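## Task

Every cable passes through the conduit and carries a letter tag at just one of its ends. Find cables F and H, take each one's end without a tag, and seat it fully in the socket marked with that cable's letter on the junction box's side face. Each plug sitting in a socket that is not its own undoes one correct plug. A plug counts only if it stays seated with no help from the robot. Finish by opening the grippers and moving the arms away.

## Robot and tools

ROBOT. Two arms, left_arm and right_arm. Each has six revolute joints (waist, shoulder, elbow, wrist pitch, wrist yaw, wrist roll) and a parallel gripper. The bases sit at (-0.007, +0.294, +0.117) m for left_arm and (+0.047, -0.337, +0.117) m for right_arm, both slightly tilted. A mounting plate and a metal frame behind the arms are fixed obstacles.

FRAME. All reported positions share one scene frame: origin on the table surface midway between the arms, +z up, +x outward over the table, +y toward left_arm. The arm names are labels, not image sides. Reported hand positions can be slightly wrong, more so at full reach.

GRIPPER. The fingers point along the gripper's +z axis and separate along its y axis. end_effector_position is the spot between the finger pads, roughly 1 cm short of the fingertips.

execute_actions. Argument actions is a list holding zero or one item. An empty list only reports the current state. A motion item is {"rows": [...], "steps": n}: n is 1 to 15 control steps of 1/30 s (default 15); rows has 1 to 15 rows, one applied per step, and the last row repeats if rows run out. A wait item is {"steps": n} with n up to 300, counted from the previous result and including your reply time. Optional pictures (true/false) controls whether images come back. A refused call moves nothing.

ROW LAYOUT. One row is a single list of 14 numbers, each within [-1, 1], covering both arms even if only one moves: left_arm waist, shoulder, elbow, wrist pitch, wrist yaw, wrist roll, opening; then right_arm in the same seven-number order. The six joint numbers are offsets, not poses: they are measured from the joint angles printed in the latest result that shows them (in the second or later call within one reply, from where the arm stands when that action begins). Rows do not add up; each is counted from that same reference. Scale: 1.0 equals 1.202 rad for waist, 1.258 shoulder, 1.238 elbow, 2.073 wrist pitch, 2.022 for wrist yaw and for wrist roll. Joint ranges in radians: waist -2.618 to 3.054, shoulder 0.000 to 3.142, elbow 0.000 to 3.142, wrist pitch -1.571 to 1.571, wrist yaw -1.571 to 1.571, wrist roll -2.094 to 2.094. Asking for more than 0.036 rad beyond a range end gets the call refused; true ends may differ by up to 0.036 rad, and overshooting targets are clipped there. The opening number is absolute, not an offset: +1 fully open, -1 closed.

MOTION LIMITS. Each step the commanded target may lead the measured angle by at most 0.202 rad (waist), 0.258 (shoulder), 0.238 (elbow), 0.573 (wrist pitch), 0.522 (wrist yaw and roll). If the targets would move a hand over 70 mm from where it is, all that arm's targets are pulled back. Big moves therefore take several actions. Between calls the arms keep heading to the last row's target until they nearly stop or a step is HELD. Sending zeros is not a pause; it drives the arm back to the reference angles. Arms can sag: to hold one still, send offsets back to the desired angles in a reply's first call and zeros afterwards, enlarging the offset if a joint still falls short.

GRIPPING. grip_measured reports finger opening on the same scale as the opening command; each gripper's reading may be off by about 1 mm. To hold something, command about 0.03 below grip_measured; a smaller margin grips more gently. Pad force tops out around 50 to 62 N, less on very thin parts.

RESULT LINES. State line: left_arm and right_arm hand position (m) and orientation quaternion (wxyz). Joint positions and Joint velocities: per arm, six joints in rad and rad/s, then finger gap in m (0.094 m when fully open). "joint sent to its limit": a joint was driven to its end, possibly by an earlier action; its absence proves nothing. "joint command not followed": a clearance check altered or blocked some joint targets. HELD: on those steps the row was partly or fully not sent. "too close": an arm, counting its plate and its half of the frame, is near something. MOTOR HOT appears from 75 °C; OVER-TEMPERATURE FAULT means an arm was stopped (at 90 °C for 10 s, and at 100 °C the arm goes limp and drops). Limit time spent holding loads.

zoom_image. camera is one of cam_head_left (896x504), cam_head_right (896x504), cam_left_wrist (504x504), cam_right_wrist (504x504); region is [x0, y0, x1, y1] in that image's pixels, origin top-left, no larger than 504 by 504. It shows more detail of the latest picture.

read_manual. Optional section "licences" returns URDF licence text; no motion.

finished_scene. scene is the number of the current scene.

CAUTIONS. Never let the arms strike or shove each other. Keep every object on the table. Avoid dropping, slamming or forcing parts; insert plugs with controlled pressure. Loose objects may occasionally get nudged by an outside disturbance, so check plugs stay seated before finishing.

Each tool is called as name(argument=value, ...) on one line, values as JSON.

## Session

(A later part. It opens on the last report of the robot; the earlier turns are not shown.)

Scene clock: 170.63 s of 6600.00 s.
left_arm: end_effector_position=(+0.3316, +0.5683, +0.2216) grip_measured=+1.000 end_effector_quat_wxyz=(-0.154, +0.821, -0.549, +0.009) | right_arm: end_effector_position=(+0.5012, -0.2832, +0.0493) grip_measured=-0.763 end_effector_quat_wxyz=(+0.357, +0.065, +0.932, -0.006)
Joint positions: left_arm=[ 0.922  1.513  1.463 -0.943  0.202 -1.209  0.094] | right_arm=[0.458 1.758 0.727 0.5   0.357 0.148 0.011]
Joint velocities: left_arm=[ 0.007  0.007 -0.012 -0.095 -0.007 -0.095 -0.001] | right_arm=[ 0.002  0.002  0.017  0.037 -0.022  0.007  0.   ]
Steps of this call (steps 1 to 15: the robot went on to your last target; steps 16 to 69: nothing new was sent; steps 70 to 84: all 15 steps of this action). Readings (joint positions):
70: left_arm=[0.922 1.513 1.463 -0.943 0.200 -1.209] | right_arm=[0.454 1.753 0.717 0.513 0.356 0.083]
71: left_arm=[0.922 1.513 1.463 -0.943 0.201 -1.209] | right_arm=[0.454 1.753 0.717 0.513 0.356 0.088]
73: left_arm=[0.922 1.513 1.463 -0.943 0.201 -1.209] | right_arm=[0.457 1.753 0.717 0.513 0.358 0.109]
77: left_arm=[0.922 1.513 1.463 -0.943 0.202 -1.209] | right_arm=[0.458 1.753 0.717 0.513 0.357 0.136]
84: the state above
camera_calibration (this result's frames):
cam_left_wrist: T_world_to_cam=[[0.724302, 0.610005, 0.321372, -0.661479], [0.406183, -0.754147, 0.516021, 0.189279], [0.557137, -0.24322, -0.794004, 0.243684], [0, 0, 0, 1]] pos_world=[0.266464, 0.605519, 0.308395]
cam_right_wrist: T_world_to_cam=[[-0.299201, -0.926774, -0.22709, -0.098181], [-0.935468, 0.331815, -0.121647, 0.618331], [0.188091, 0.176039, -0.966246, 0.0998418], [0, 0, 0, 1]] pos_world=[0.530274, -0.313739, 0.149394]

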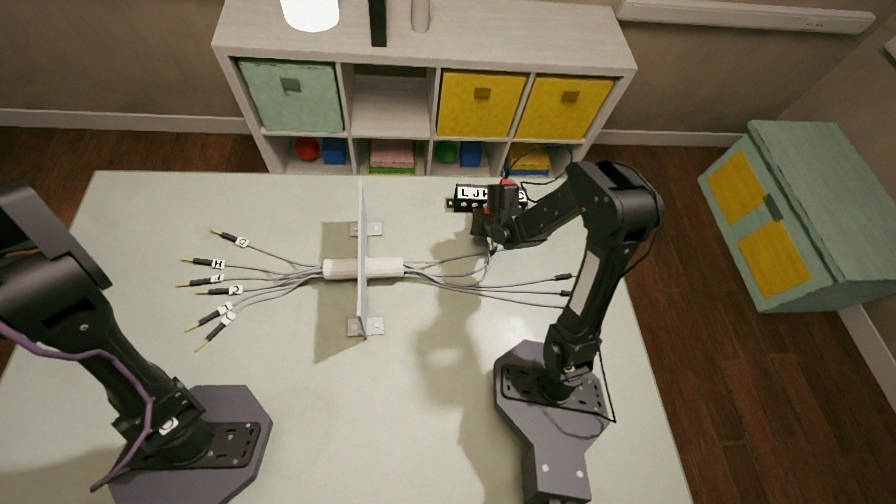

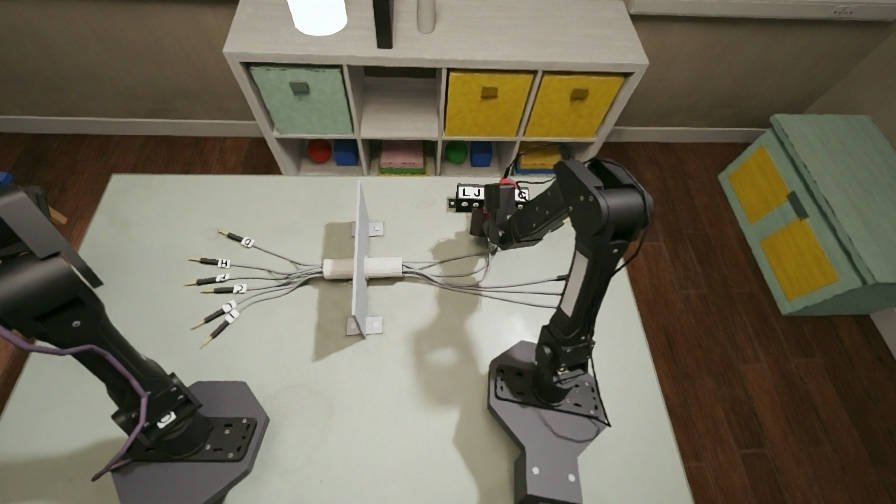

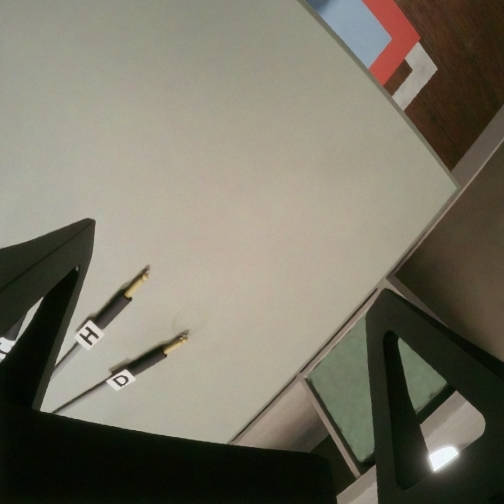

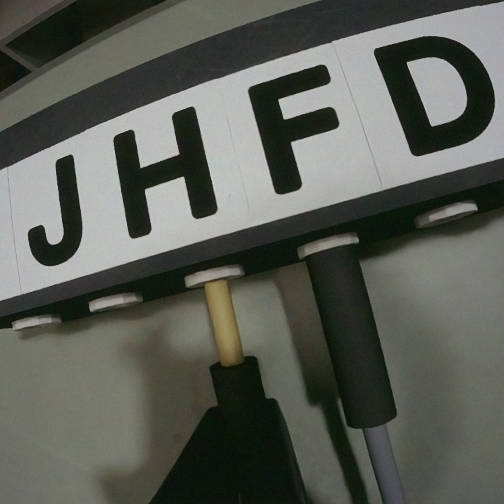

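execute_actions(actions=[{"rows":[[0,0,0,0,0,0,1,0,-0.015,0,0.02,0,-0.008,-0.8],[0,0,0,0,0,0,1,0,-0.028,0,0.025,0,-0.016,-0.8],[0,0,0,0,0,0,1,0,-0.036,0,0.03,0,-0.02,-0.8],[0,0,0,0,0,0,1,0,-0.041,0,0.03,0,-0.02,-0.8]],"steps":12}])

Scene clock: 172.23 s of 6600.00 s.
left_arm: end_effector_position=(+0.3319, +0.5680, +0.2215) grip_measured=+1.000 end_effector_quat_wxyz=(-0.154, +0.821, -0.549, +0.010) | right_arm: end_effector_position=(+0.5008, -0.2839, +0.0509) grip_measured=-0.763 end_effector_quat_wxyz=(+0.358, +0.053, +0.932, -0.011)
Joint positions: left_arm=[ 0.922  1.513  1.463 -0.943  0.205 -1.209  0.094] | right_arm=[0.458 1.751 0.724 0.497 0.359 0.122 0.011]
Joint velocities: left_arm=[ 0.017  0.002  0.012  0.022 -0.051  0.007  0.   ] | right_arm=[-0.007 -0.002 -0.002  0.066  0.051  0.007 -0.001]
Steps of this call (steps 1 to 15: the robot went on to your last target; steps 16 to 36: nothing new was sent; steps 37 to 48: all 12 steps of this action). Readings (joint positions):
37: left_arm=[0.922 1.513 1.463 -0.943 0.203 -1.209] | right_arm=[0.458 1.758 0.726 0.499 0.359 0.147]
38: left_arm=[0.922 1.513 1.463 -0.943 0.203 -1.209] | right_arm=[0.458 1.756 0.725 0.499 0.359 0.143]
40: left_arm=[0.922 1.513 1.463 -0.943 0.203 -1.209] | right_arm=[0.458 1.752 0.724 0.498 0.358 0.133]
44: left_arm=[0.922 1.513 1.463 -0.943 0.204 -1.209] | right_arm=[0.458 1.751 0.724 0.497 0.358 0.125]
48: the state above
camera_calibration (this result's frames):
cam_left_wrist: T_world_to_cam=[[0.724246, 0.610022, 0.321467, -0.661508], [0.404898, -0.753598, 0.51783, 0.188667], [0.558144, -0.244875, -0.792787, 0.243776], [0, 0, 0, 1]] pos_world=[0.266642, 0.605408, 0.308218]
cam_right_wrist: T_world_to_cam=[[-0.282181, -0.936089, -0.210026, -0.110584], [-0.941359, 0.312381, -0.127521, 0.616167], [0.184979, 0.161726, -0.969344, 0.0991836], [0, 0, 0, 1]] pos_world=[0.530482, -0.312036, 0.151492]

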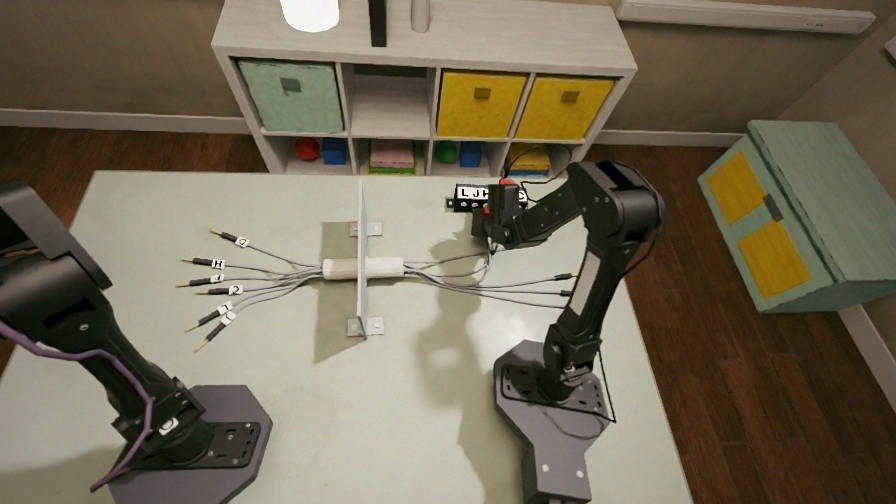

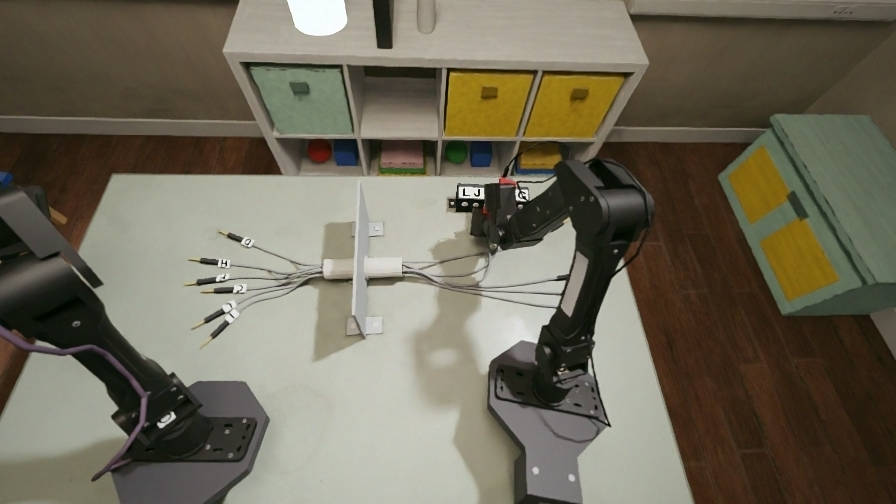

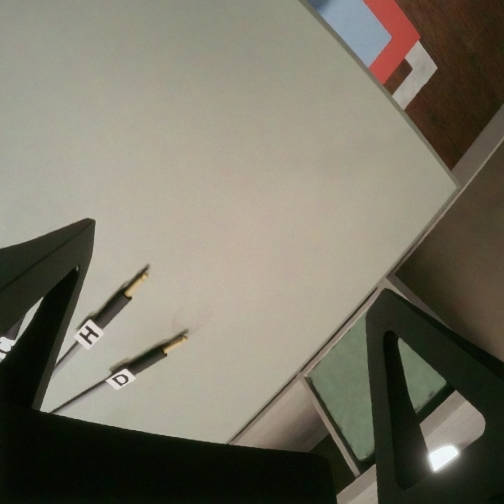

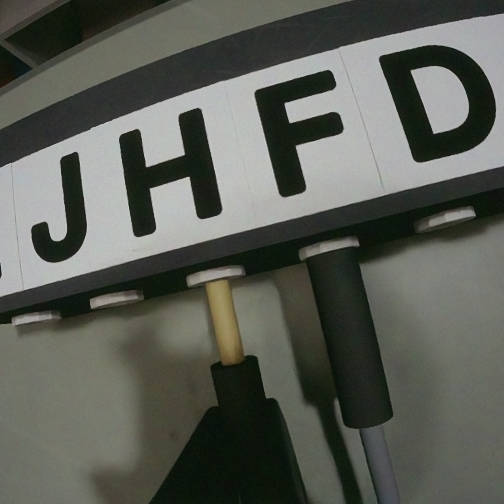

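execute_actions(actions=[{"rows":[[0,0,0,0,0,0,1,0,0,0,0.01,0,0,-0.74],[0,0,0,0,0,0,1,0,0,0,0.01,0,0,-0.70],[0,0,0,0,0,0,1,0,0,0,0.01,0,0,-0.62]],"steps":10}])

Scene clock: 174.00 s of 6600.00 s.
left_arm: end_effector_position=(+0.3321, +0.5677, +0.2215) grip_measured=+1.000 end_effector_quat_wxyz=(-0.154, +0.821, -0.549, +0.011) | right_arm: end_effector_position=(+0.5009, -0.2839, +0.0510) grip_measured=-0.623 end_effector_quat_wxyz=(+0.358, +0.052, +0.932, -0.012)
Joint positions: left_arm=[ 0.922  1.513  1.463 -0.943  0.206 -1.209  0.094] | right_arm=[0.458 1.751 0.724 0.498 0.359 0.12  0.018]
Joint velocities: left_arm=[-0.022 -0.002  0.002 -0.051 -0.022  0.022 -0.   ] | right_arm=[-0.007 -0.007 -0.007  0.022  0.007 -0.007  0.   ]
Steps of this call (steps 1 to 15: the robot went on to your last target; steps 16 to 43: nothing new was sent; steps 44 to 53: all 10 steps of this action). Readings (joint positions):
44: left_arm=[0.922 1.513 1.463 -0.943 0.205 -1.209] | right_arm=[0.458 1.751 0.724 0.495 0.359 0.120]
45: left_arm=[0.922 1.513 1.463 -0.943 0.205 -1.209] | right_arm=[0.458 1.751 0.724 0.494 0.359 0.120]
47: left_arm=[0.922 1.513 1.463 -0.943 0.206 -1.209] | right_arm=[0.458 1.751 0.724 0.497 0.359 0.120]
51: left_arm=[0.922 1.513 1.463 -0.943 0.206 -1.209] | right_arm=[0.458 1.751 0.724 0.498 0.359 0.120]
53: the state above
camera_calibration (this result's frames):
cam_left_wrist: T_world_to_cam=[[0.724199, 0.610036, 0.321546, -0.661532], [0.403825, -0.753137, 0.519336, 0.188156], [0.558981, -0.246254, -0.791769, 0.243851], [0, 0, 0, 1]] pos_world=[0.266791, 0.605315, 0.308071]
cam_right_wrist: T_world_to_cam=[[-0.281368, -0.936571, -0.208967, -0.111211], [-0.941573, 0.311468, -0.12817, 0.616139], [0.185127, 0.160695, -0.969487, 0.0988852], [0, 0, 0, 1]] pos_world=[0.530542, -0.311955, 0.151599]

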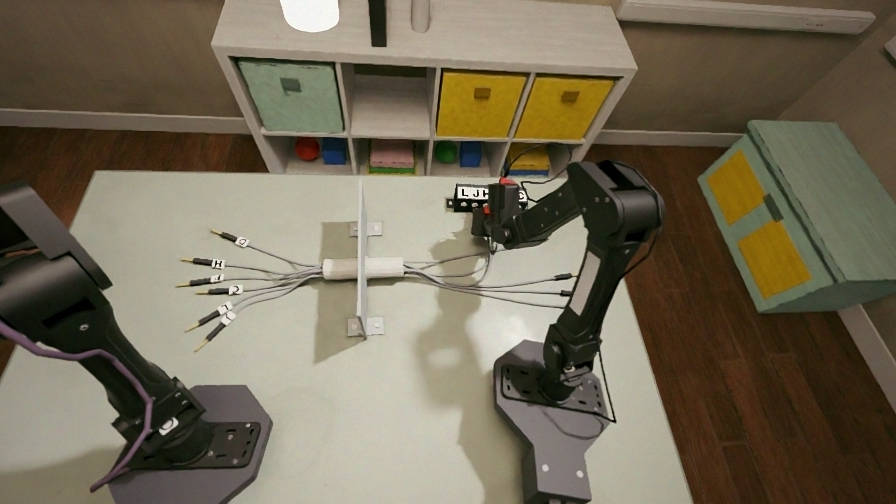

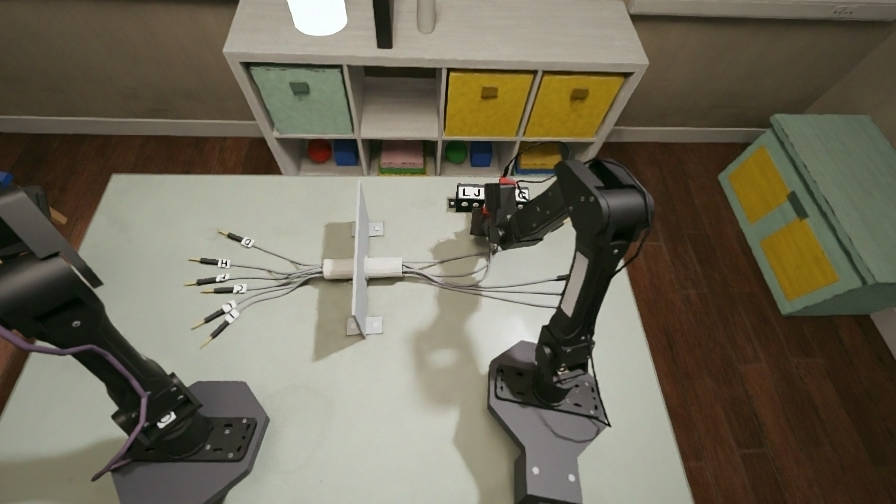

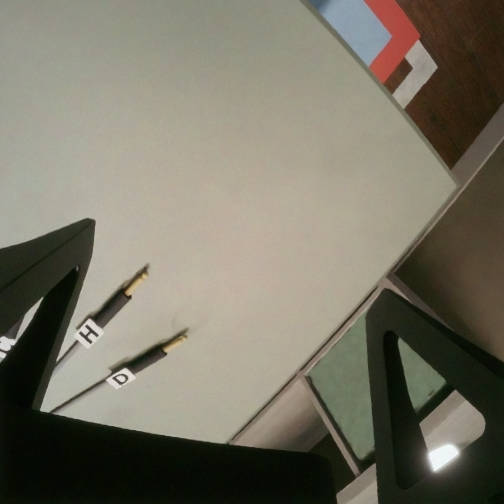

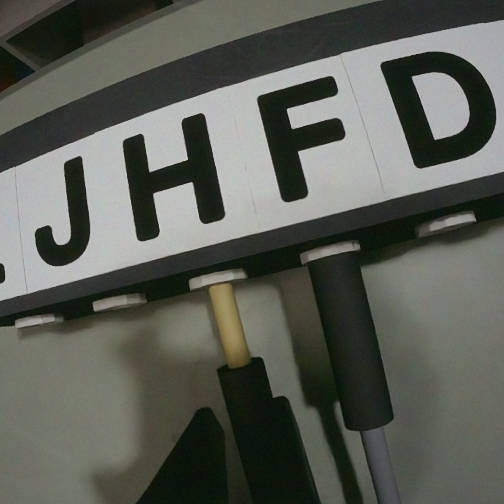

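execute_actions(actions=[{"rows":[[0,0,0,0,0,0,1,0,0,0,0.01,0,-0.01,-0.72],[0,0,0,0,0,0,1,0,0,0,0.01,0,-0.02,-0.8],[0,0,0,0,0,0,1,0,0,0,0.01,0,-0.02,-0.8],[0,0,0,0,0,0,1,0,0,0,0.01,0,-0.02,-0.8],[0,0,0,0,0,0,1,0,0,0,0.01,0,-0.02,-0.8],[0,0,0,0,0,0,1,-0.005,0.004,0.015,0.02,-0.003,-0.02,-0.8],[0,0,0,0,0,0,1,-0.010,0.008,0.03,0.03,-0.006,-0.02,-0.8],[0,0,0,0,0,0,1,-0.015,0.012,0.045,0.04,-0.009,-0.02,-0.8],[0,0,0,0,0,0,1,-0.020,0.016,0.06,0.05,-0.012,-0.02,-0.8],[0,0,0,0,0,0,1,-0.025,0.020,0.075,0.06,-0.015,-0.02,-0.8],[0,0,0,0,0,0,1,-0.030,0.024,0.09,0.065,-0.018,-0.02,-0.8]],"steps":15}])

Scene clock: 176.27 s of 6600.00 s.
left_arm: end_effector_position=(+0.3324, +0.5674, +0.2215) grip_measured=+1.000 end_effector_quat_wxyz=(-0.153, +0.821, -0.549, +0.012) | right_arm: end_effector_position=(+0.5034, -0.2847, +0.0497) grip_measured=-0.764 end_effector_quat_wxyz=(+0.353, +0.040, +0.935, -0.017)
Joint positions: left_arm=[ 0.922  1.513  1.463 -0.943  0.209 -1.209  0.094] | right_arm=[0.454 1.757 0.742 0.476 0.356 0.095 0.011]
Joint velocities: left_arm=[-0.007  0.002 -0.002 -0.037  0.007 -0.037  0.001] | right_arm=[-0.017  0.027  0.002 -0.081  0.007 -0.022 -0.   ]
Steps of this call (steps 1 to 15: the robot went on to your last target; steps 16 to 53: nothing new was sent; steps 54 to 68: all 15 steps of this action). Readings (joint positions):
54: left_arm=[0.922 1.513 1.463 -0.943 0.207 -1.209] | right_arm=[0.458 1.751 0.724 0.498 0.359 0.119]
55: left_arm=[0.922 1.513 1.463 -0.943 0.207 -1.209] | right_arm=[0.458 1.751 0.724 0.498 0.360 0.114]
57: left_arm=[0.922 1.513 1.463 -0.943 0.208 -1.209] | right_arm=[0.458 1.751 0.724 0.498 0.361 0.106]
61: left_arm=[0.922 1.513 1.463 -0.943 0.208 -1.209] | right_arm=[0.456 1.752 0.725 0.501 0.359 0.096]
68: the state above
camera_calibration (this result's frames):
cam_left_wrist: T_world_to_cam=[[0.724143, 0.610052, 0.321641, -0.661562], [0.402536, -0.752581, 0.52114, 0.187543], [0.559983, -0.247908, -0.790544, 0.243941], [0, 0, 0, 1]] pos_world=[0.26697, 0.605204, 0.307895]
cam_right_wrist: T_world_to_cam=[[-0.26625, -0.945228, -0.188826, -0.122596], [-0.948621, 0.291697, -0.122603, 0.616231], [0.170968, 0.146481, -0.974327, 0.100689], [0, 0, 0, 1]] pos_world=[0.534714, -0.310383, 0.150507]

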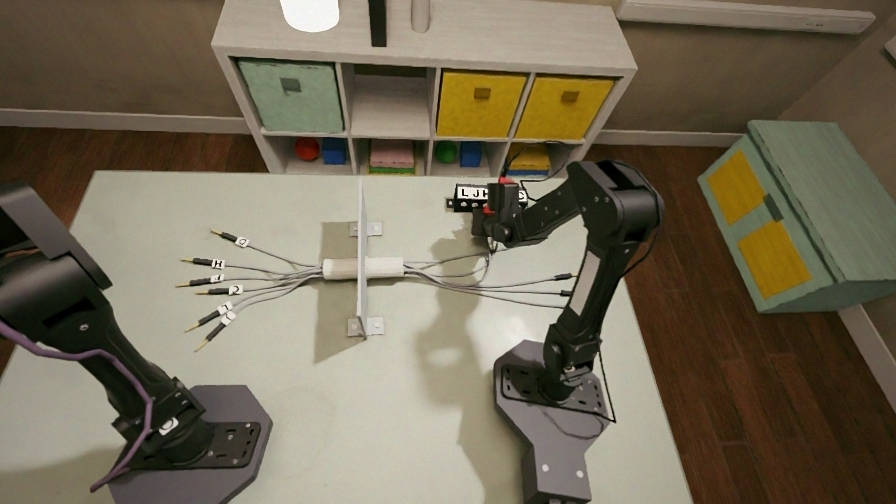

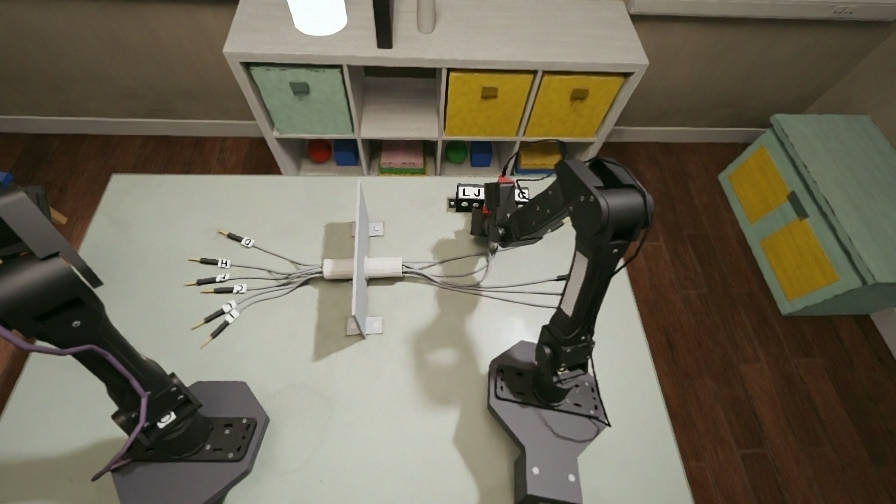

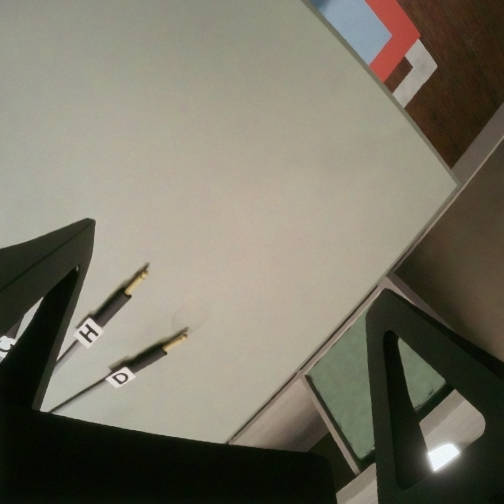

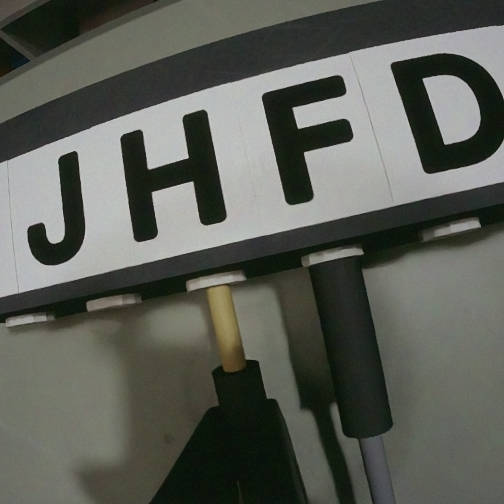

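execute_actions(actions=[{"rows":[[0,0,0,0,0,0,1,0.005,-0.01,-0.025,0.015,0,0,-0.8],[0,0,0,0,0,0,1,0.005,-0.02,-0.025,0.015,0,0,-0.8],[0,0,0,0,0,0,1,0.005,-0.03,-0.025,0.015,0,0,-0.8],[0,0,0,0,0,0,1,0.005,-0.04,-0.025,0.015,0,0,-0.8],[0,0,0,0,0,0,1,0.005,-0.048,-0.025,0.015,0,0,-0.8],[0,0,0,0,0,0,1,0.005,-0.055,-0.025,0.015,0,0,-0.8]],"steps":13}])

Scene clock: 178.63 s of 6600.00 s.
left_arm: end_effector_position=(+0.3327, +0.5671, +0.2215) grip_measured=+1.000 end_effector_quat_wxyz=(-0.153, +0.821, -0.550, +0.013) | right_arm: end_effector_position=(+0.4981, -0.2849, +0.0517) grip_measured=-0.764 end_effector_quat_wxyz=(+0.351, +0.039, +0.935, -0.015)
Joint positions: left_arm=[ 0.922  1.513  1.463 -0.943  0.211 -1.209  0.094] | right_arm=[0.455 1.737 0.721 0.473 0.351 0.095 0.011]
Joint velocities: left_arm=[ 0.007  0.002 -0.027  0.007  0.051  0.007 -0.001] | right_arm=[-0.012 -0.002 -0.032 -0.051  0.037 -0.022  0.   ]
Steps of this call (steps 1 to 15: the robot went on to your last target; steps 16 to 58: nothing new was sent; steps 59 to 71: all 13 steps of this action). Readings (joint positions):
59: left_arm=[0.922 1.513 1.463 -0.943 0.209 -1.209] | right_arm=[0.454 1.756 0.737 0.472 0.358 0.095]
60: left_arm=[0.922 1.513 1.463 -0.943 0.210 -1.209] | right_arm=[0.455 1.753 0.732 0.479 0.358 0.095]
62: left_arm=[0.922 1.513 1.463 -0.943 0.210 -1.209] | right_arm=[0.455 1.752 0.730 0.484 0.357 0.095]
66: left_arm=[0.922 1.513 1.463 -0.943 0.211 -1.209] | right_arm=[0.455 1.739 0.723 0.476 0.352 0.095]
71: the state above
camera_calibration (this result's frames):
cam_left_wrist: T_world_to_cam=[[0.724087, 0.610069, 0.321736, -0.661591], [0.401245, -0.752021, 0.522941, 0.18693], [0.560982, -0.24956, -0.789315, 0.244029], [0, 0, 0, 1]] pos_world=[0.267148, 0.605092, 0.307719]
cam_right_wrist: T_world_to_cam=[[-0.262137, -0.945876, -0.191317, -0.125916], [-0.950405, 0.287424, -0.118816, 0.610984], [0.167375, 0.150683, -0.97431, 0.106483], [0, 0, 0, 1]] pos_world=[0.529853, -0.310758, 0.152253]

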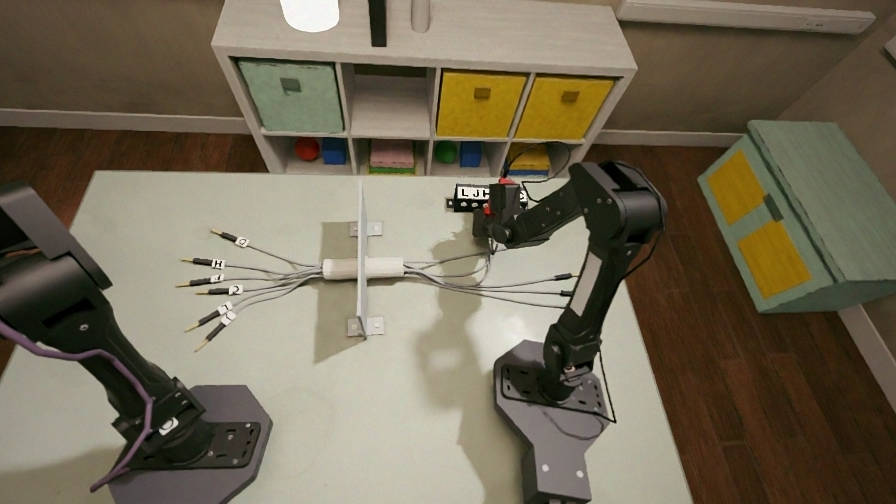

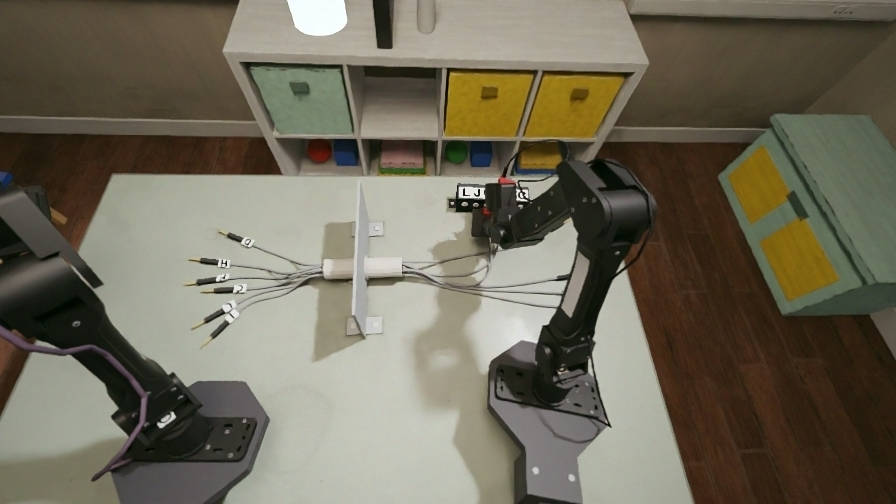

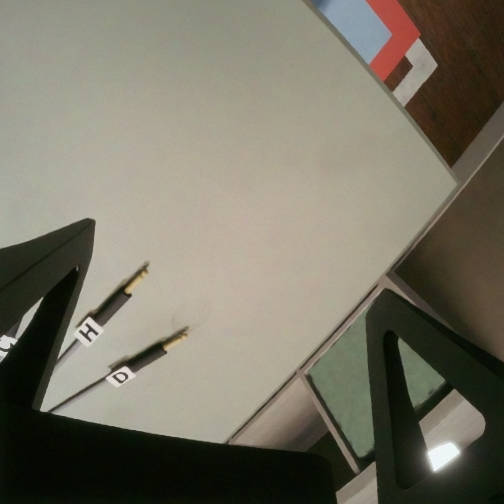

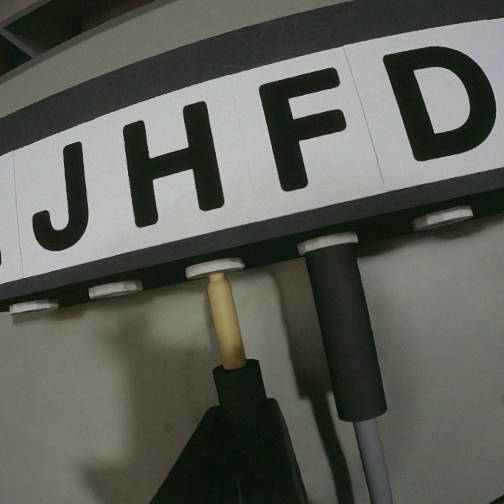

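zoom_image(camera="cam_right_wrist", region=[160,230,300,330])

Region (160, 230, 300, 330) of cam_right_wrist's 504x504 image, scaled by 3.600, with more detail than that image has; it fills the top 360 rows of this view, and the rest is white.

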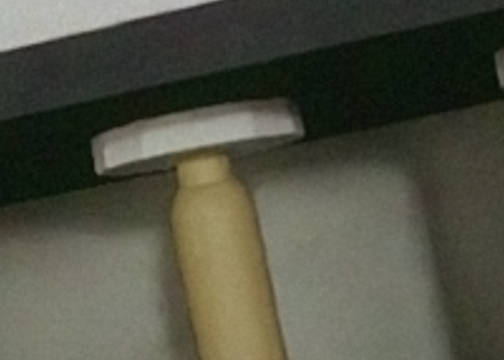

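execute_actions(actions=[{"rows":[[0,0,0,0,0,0,1,-0.005,0,0.02,0.02,-0.003,0,-0.8],[0,0,0,0,0,0,1,-0.010,0,0.035,0.02,-0.006,0,-0.8],[0,0,0,0,0,0,1,-0.015,0.004,0.045,0.02,-0.009,0,-0.8],[0,0,0,0,0,0,1,-0.020,0.008,0.055,0.02,-0.012,0,-0.8],[0,0,0,0,0,0,1,-0.024,0.012,0.065,0.02,-0.014,0,-0.8]],"steps":13}])

Scene clock: 181.30 s of 6600.00 s.
left_arm: end_effector_position=(+0.3329, +0.5669, +0.2215) grip_measured=+1.000 end_effector_quat_wxyz=(-0.153, +0.821, -0.550, +0.014) | right_arm: end_effector_position=(+0.5023, -0.2855, +0.0504) grip_measured=-0.764 end_effector_quat_wxyz=(+0.347, +0.039, +0.937, -0.011)
Joint positions: left_arm=[ 0.922  1.513  1.463 -0.943  0.213 -1.209  0.094] | right_arm=[0.445 1.745 0.744 0.45  0.334 0.095 0.011]
Joint velocities: left_arm=[-0.002 -0.012  0.002 -0.022  0.022 -0.037 -0.   ] | right_arm=[-0.002 -0.017  0.002 -0.022 -0.022 -0.007 -0.001]
Steps of this call (steps 1 to 15: the robot went on to your last target; steps 16 to 67: nothing new was sent; steps 68 to 80: all 13 steps of this action). Readings (joint positions):
68: left_arm=[0.922 1.513 1.463 -0.943 0.211 -1.209] | right_arm=[0.455 1.737 0.721 0.473 0.351 0.095]
69: left_arm=[0.922 1.513 1.463 -0.943 0.212 -1.209] | right_arm=[0.454 1.737 0.721 0.473 0.349 0.095]
71: left_arm=[0.922 1.513 1.463 -0.943 0.212 -1.209] | right_arm=[0.449 1.739 0.729 0.470 0.342 0.095]
75: left_arm=[0.922 1.513 1.463 -0.943 0.213 -1.209] | right_arm=[0.445 1.745 0.743 0.452 0.334 0.095]
80: the state above
camera_calibration (this result's frames):
cam_left_wrist: T_world_to_cam=[[0.72404, 0.610084, 0.321814, -0.661615], [0.400167, -0.751551, 0.52444, 0.186419], [0.561813, -0.250936, -0.788288, 0.244101], [0, 0, 0, 1]] pos_world=[0.267298, 0.604998, 0.307573]
cam_right_wrist: T_world_to_cam=[[-0.260894, -0.945179, -0.196394, -0.125756], [-0.952338, 0.285302, -0.107958, 0.614747], [0.158071, 0.158868, -0.974564, 0.111701], [0, 0, 0, 1]] pos_world=[0.534981, -0.311996, 0.150529]

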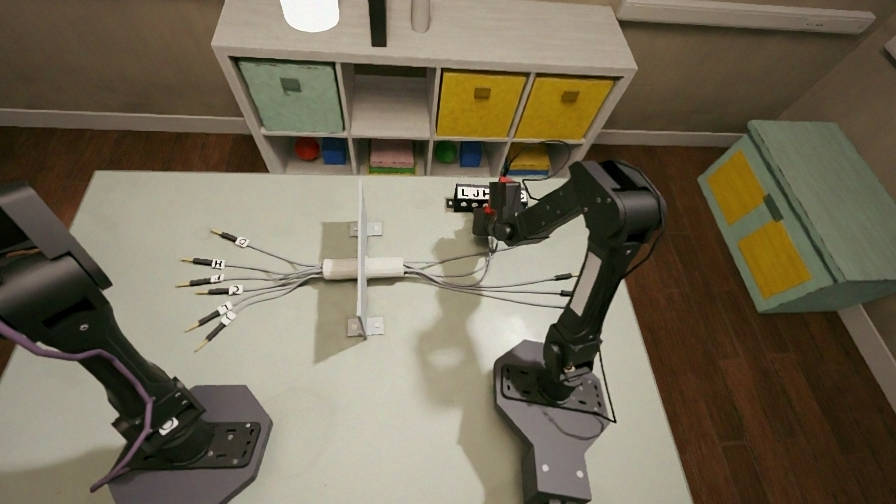

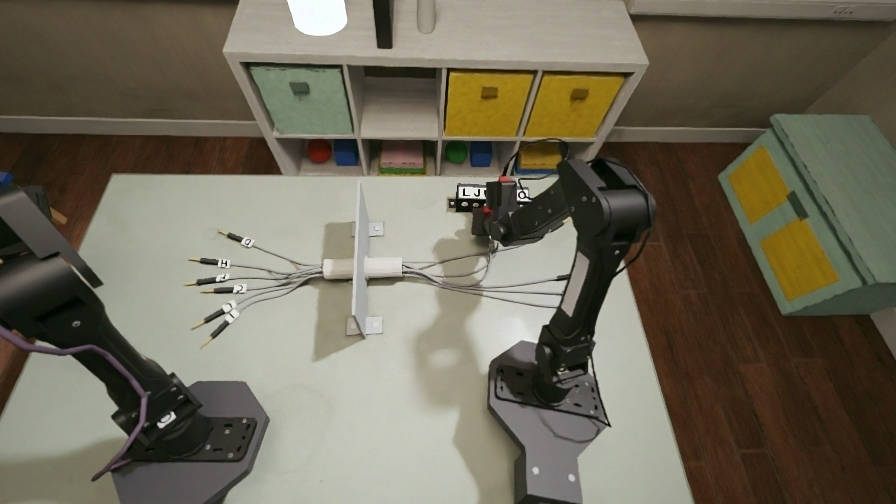

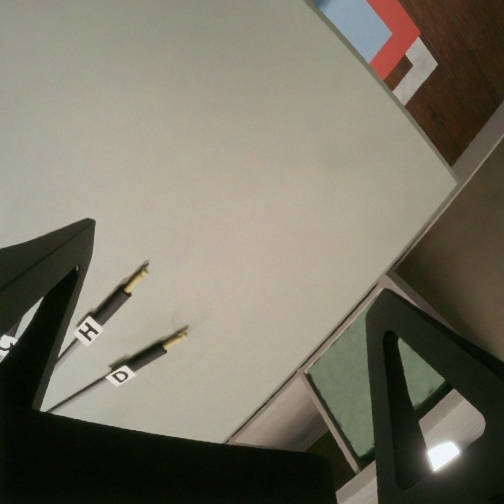

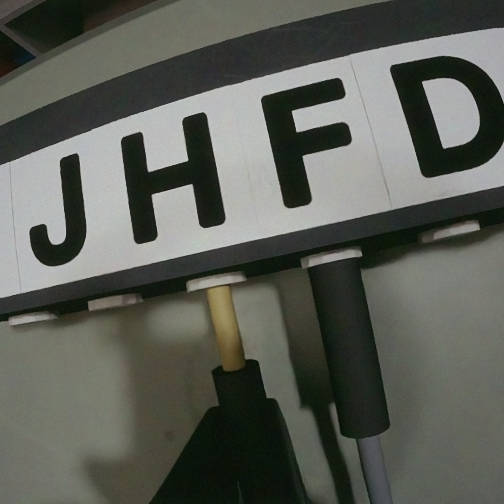

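execute_actions(actions=[{"rows":[[0,0,0,0,0,0,1,0.008,-0.005,-0.02,0.01,0.005,0,-0.8],[0,0,0,0,0,0,1,0.016,-0.01,-0.04,0.02,0.01,0,-0.8],[0,0,0,0,0,0,1,0.024,-0.015,-0.06,0.03,0.016,-0.004,-0.8],[0,0,0,0,0,0,1,0.032,-0.02,-0.075,0.04,0.022,-0.008,-0.8],[0,0,0,0,0,0,1,0.04,-0.028,-0.085,0.05,0.03,-0.01,-0.8],[0,0,0,0,0,0,1,0.045,-0.036,-0.085,0.06,0.035,-0.01,-0.8],[0,0,0,0,0,0,1,0.045,-0.042,-0.085,0.068,0.035,-0.01,-0.8]],"steps":15}])

Scene clock: 182.83 s of 6600.00 s.
left_arm: end_effector_position=(+0.3332, +0.5666, +0.2215) grip_measured=+1.000 end_effector_quat_wxyz=(-0.153, +0.821, -0.550, +0.015) | right_arm: end_effector_position=(+0.4854, -0.2821, +0.0533) grip_measured=-0.764 end_effector_quat_wxyz=(+0.366, +0.034, +0.930, -0.024)
Joint positions: left_arm=[ 0.922  1.513  1.463 -0.943  0.215 -1.209  0.094] | right_arm=[0.484 1.724 0.649 0.561 0.392 0.084 0.011]
Joint velocities: left_arm=[ 0.022 -0.002 -0.002 -0.037  0.022 -0.007 -0.   ] | right_arm=[-0.012 -0.042 -0.022  0.125  0.051  0.022 -0.   ]
Steps of this call (steps 1 to 15: the robot went on to your last target; steps 16 to 31: nothing new was sent; steps 32 to 46: all 15 steps of this action). Readings (joint positions):
32: left_arm=[0.922 1.513 1.463 -0.943 0.213 -1.209] | right_arm=[0.445 1.745 0.741 0.450 0.335 0.095]
33: left_arm=[0.922 1.513 1.463 -0.943 0.214 -1.209] | right_arm=[0.446 1.745 0.736 0.460 0.336 0.095]
35: left_arm=[0.922 1.513 1.463 -0.943 0.215 -1.209] | right_arm=[0.452 1.745 0.713 0.489 0.344 0.093]
39: left_arm=[0.922 1.513 1.463 -0.943 0.215 -1.209] | right_arm=[0.478 1.737 0.654 0.523 0.374 0.088]
46: the state above
camera_calibration (this result's frames):
cam_left_wrist: T_world_to_cam=[[0.723983, 0.610101, 0.321909, -0.661644], [0.398871, -0.750984, 0.526237, 0.185806], [0.562806, -0.252586, -0.787051, 0.244186], [0, 0, 0, 1]] pos_world=[0.267477, 0.604885, 0.307398]
cam_right_wrist: T_world_to_cam=[[-0.254611, -0.950435, -0.178454, -0.131901], [-0.946737, 0.282602, -0.154356, 0.596994], [0.197137, 0.129648, -0.971766, 0.089269], [0, 0, 0, 1]] pos_world=[0.514014, -0.305649, 0.15536]

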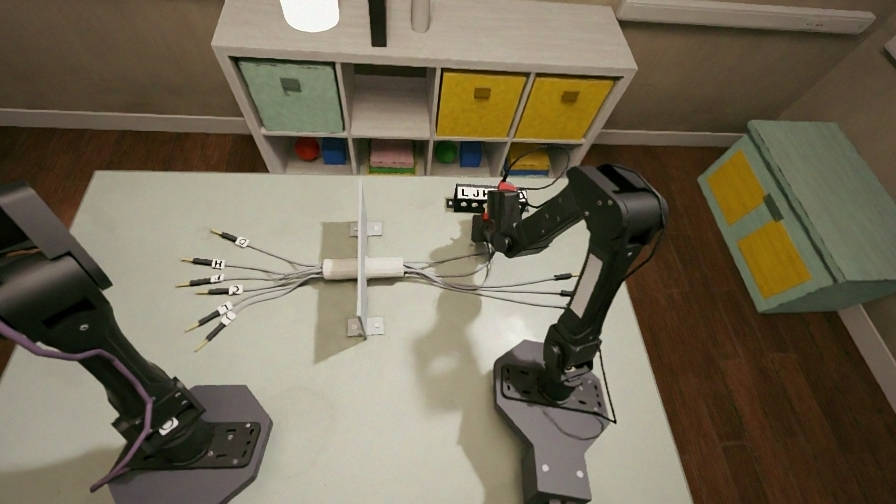

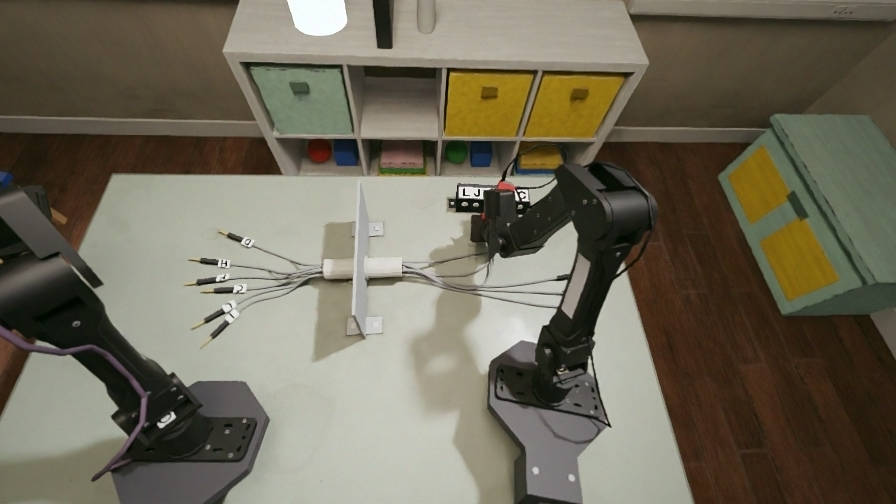

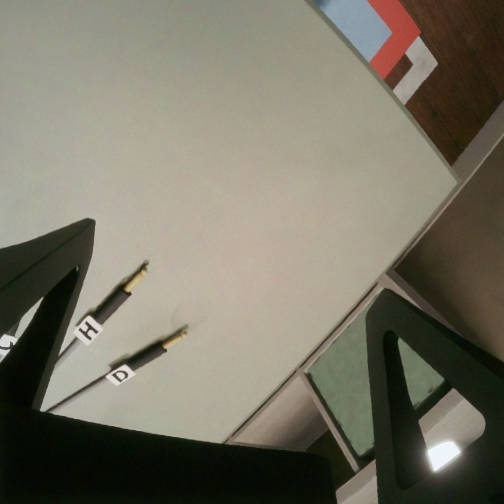

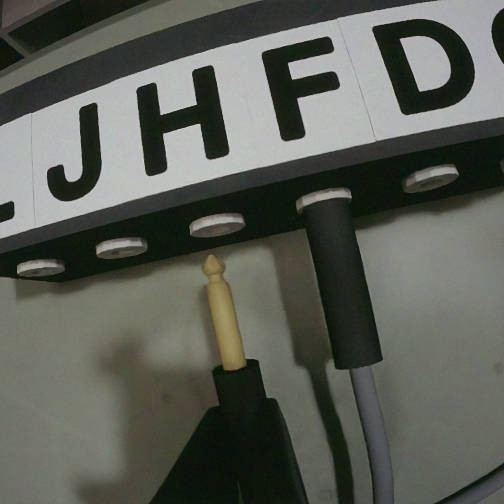

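execute_actions(actions=[{"rows":[[0,0,0,0,0,0,1,0,0,-0.02,0.01,0,0,-0.8],[0,0,0,0,0,0,1,0,0,-0.04,0.02,0,0,-0.8],[0,0,0,0,0,0,1,0,0.005,-0.062,0.03,0,0,-0.8],[0,0,0,0,0,0,1,0,0.015,-0.062,0.04,0.004,0,-0.8],[0,0,0,0,0,0,1,0,0.025,-0.062,0.05,0.004,0,-0.8],[0,0,0,0,0,0,1,0,0.035,-0.062,0.06,0.004,0,-0.8],[0,0,0,0,0,0,1,0,0.045,-0.062,0.07,0.004,0,-0.8],[0,0,0,0,0,0,1,0,0.055,-0.062,0.08,0.004,0,-0.8],[0,0,0,0,0,0,1,0,0.065,-0.062,0.09,0.004,0,-0.8],[0,0,0,0,0,0,1,0,0.075,-0.062,0.10,0.004,0,-0.8],[0,0,0,0,0,0,1,0,0.085,-0.062,0.104,0.004,0,-0.8]],"steps":15}])

Scene clock: 186.60 s of 6600.00 s.
left_arm: end_effector_position=(+0.3335, +0.5663, +0.2214) grip_measured=+1.000 end_effector_quat_wxyz=(-0.152, +0.821, -0.550, +0.016) | right_arm: end_effector_position=(+0.4720, -0.2815, +0.0299) grip_measured=-0.764 end_effector_quat_wxyz=(+0.372, +0.037, +0.927, -0.026)
Joint positions: left_arm=[ 0.922  1.513  1.463 -0.943  0.218 -1.209  0.094] | right_arm=[0.484 1.819 0.588 0.73  0.399 0.083 0.011]
Joint velocities: left_arm=[ 0.017 -0.007  0.002 -0.037 -0.007 -0.022 -0.   ] | right_arm=[-0.007  0.002 -0.002  0.198  0.037  0.051  0.002]
Steps of this call (steps 1 to 30: the robot went on to your last target; steps 31 to 90: nothing new was sent; then 0.27 s passed at rest; steps 91 to 105: all 15 steps of this action). Readings (joint positions):
91: left_arm=[0.922 1.513 1.463 -0.943 0.216 -1.209] | right_arm=[0.484 1.724 0.649 0.571 0.398 0.083]
92: left_arm=[0.922 1.513 1.463 -0.943 0.216 -1.209] | right_arm=[0.484 1.724 0.645 0.576 0.397 0.083]
94: left_arm=[0.922 1.513 1.463 -0.943 0.216 -1.209] | right_arm=[0.484 1.724 0.620 0.600 0.397 0.083]
98: left_arm=[0.922 1.513 1.463 -0.943 0.217 -1.209] | right_arm=[0.484 1.758 0.588 0.641 0.397 0.083]
105: the state above
camera_calibration (this result's frames):
cam_left_wrist: T_world_to_cam=[[0.723926, 0.610119, 0.322003, -0.661673], [0.397573, -0.750413, 0.52803, 0.185192], [0.563797, -0.254235, -0.78581, 0.24427], [0, 0, 0, 1]] pos_world=[0.267656, 0.604772, 0.307224]
cam_right_wrist: T_world_to_cam=[[-0.258617, -0.949163, -0.179462, -0.136608], [-0.942939, 0.288388, -0.166427, 0.580791], [0.209721, 0.126181, -0.969585, 0.0621538], [0, 0, 0, 1]] pos_world=[0.499286, -0.304999, 0.132407]

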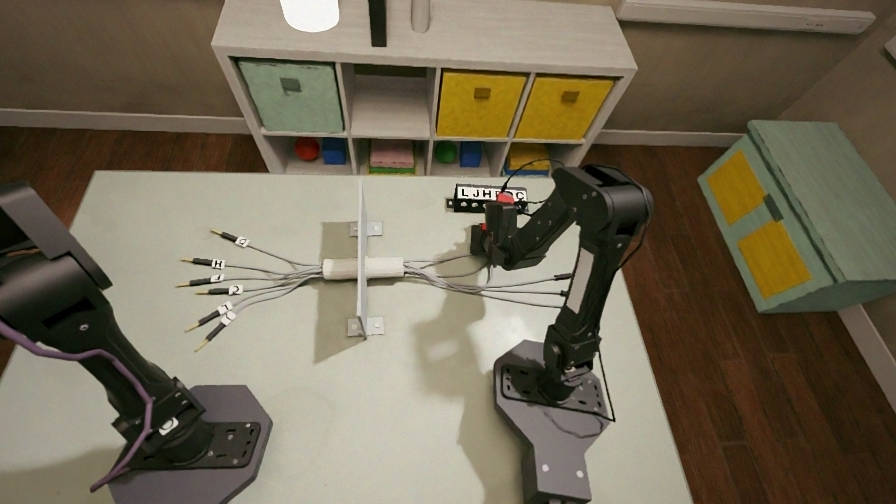

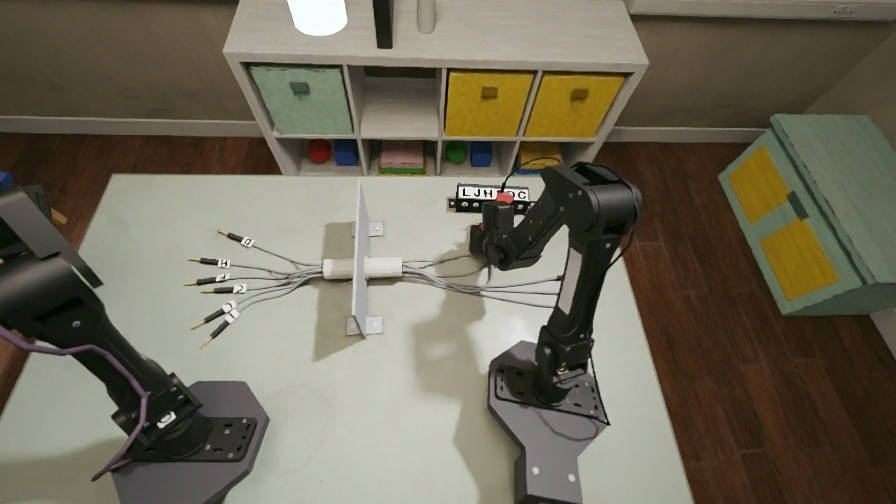

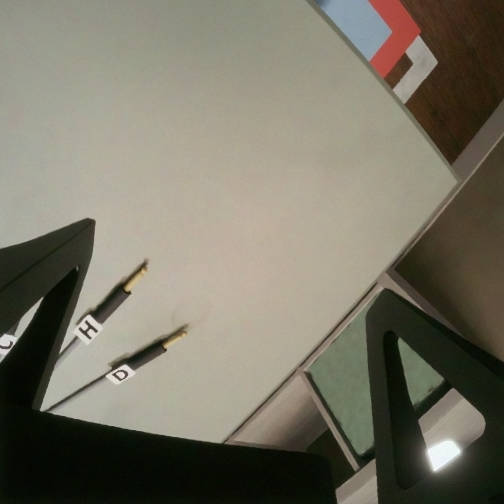

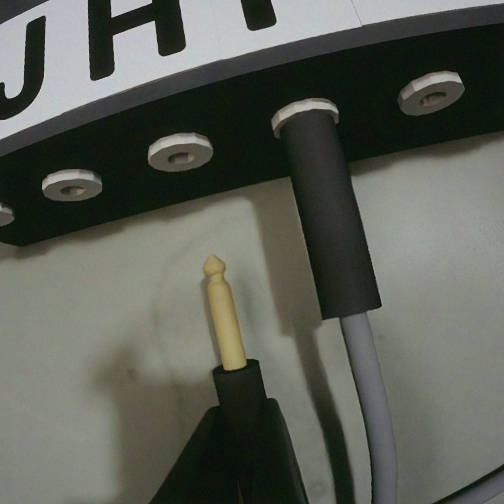

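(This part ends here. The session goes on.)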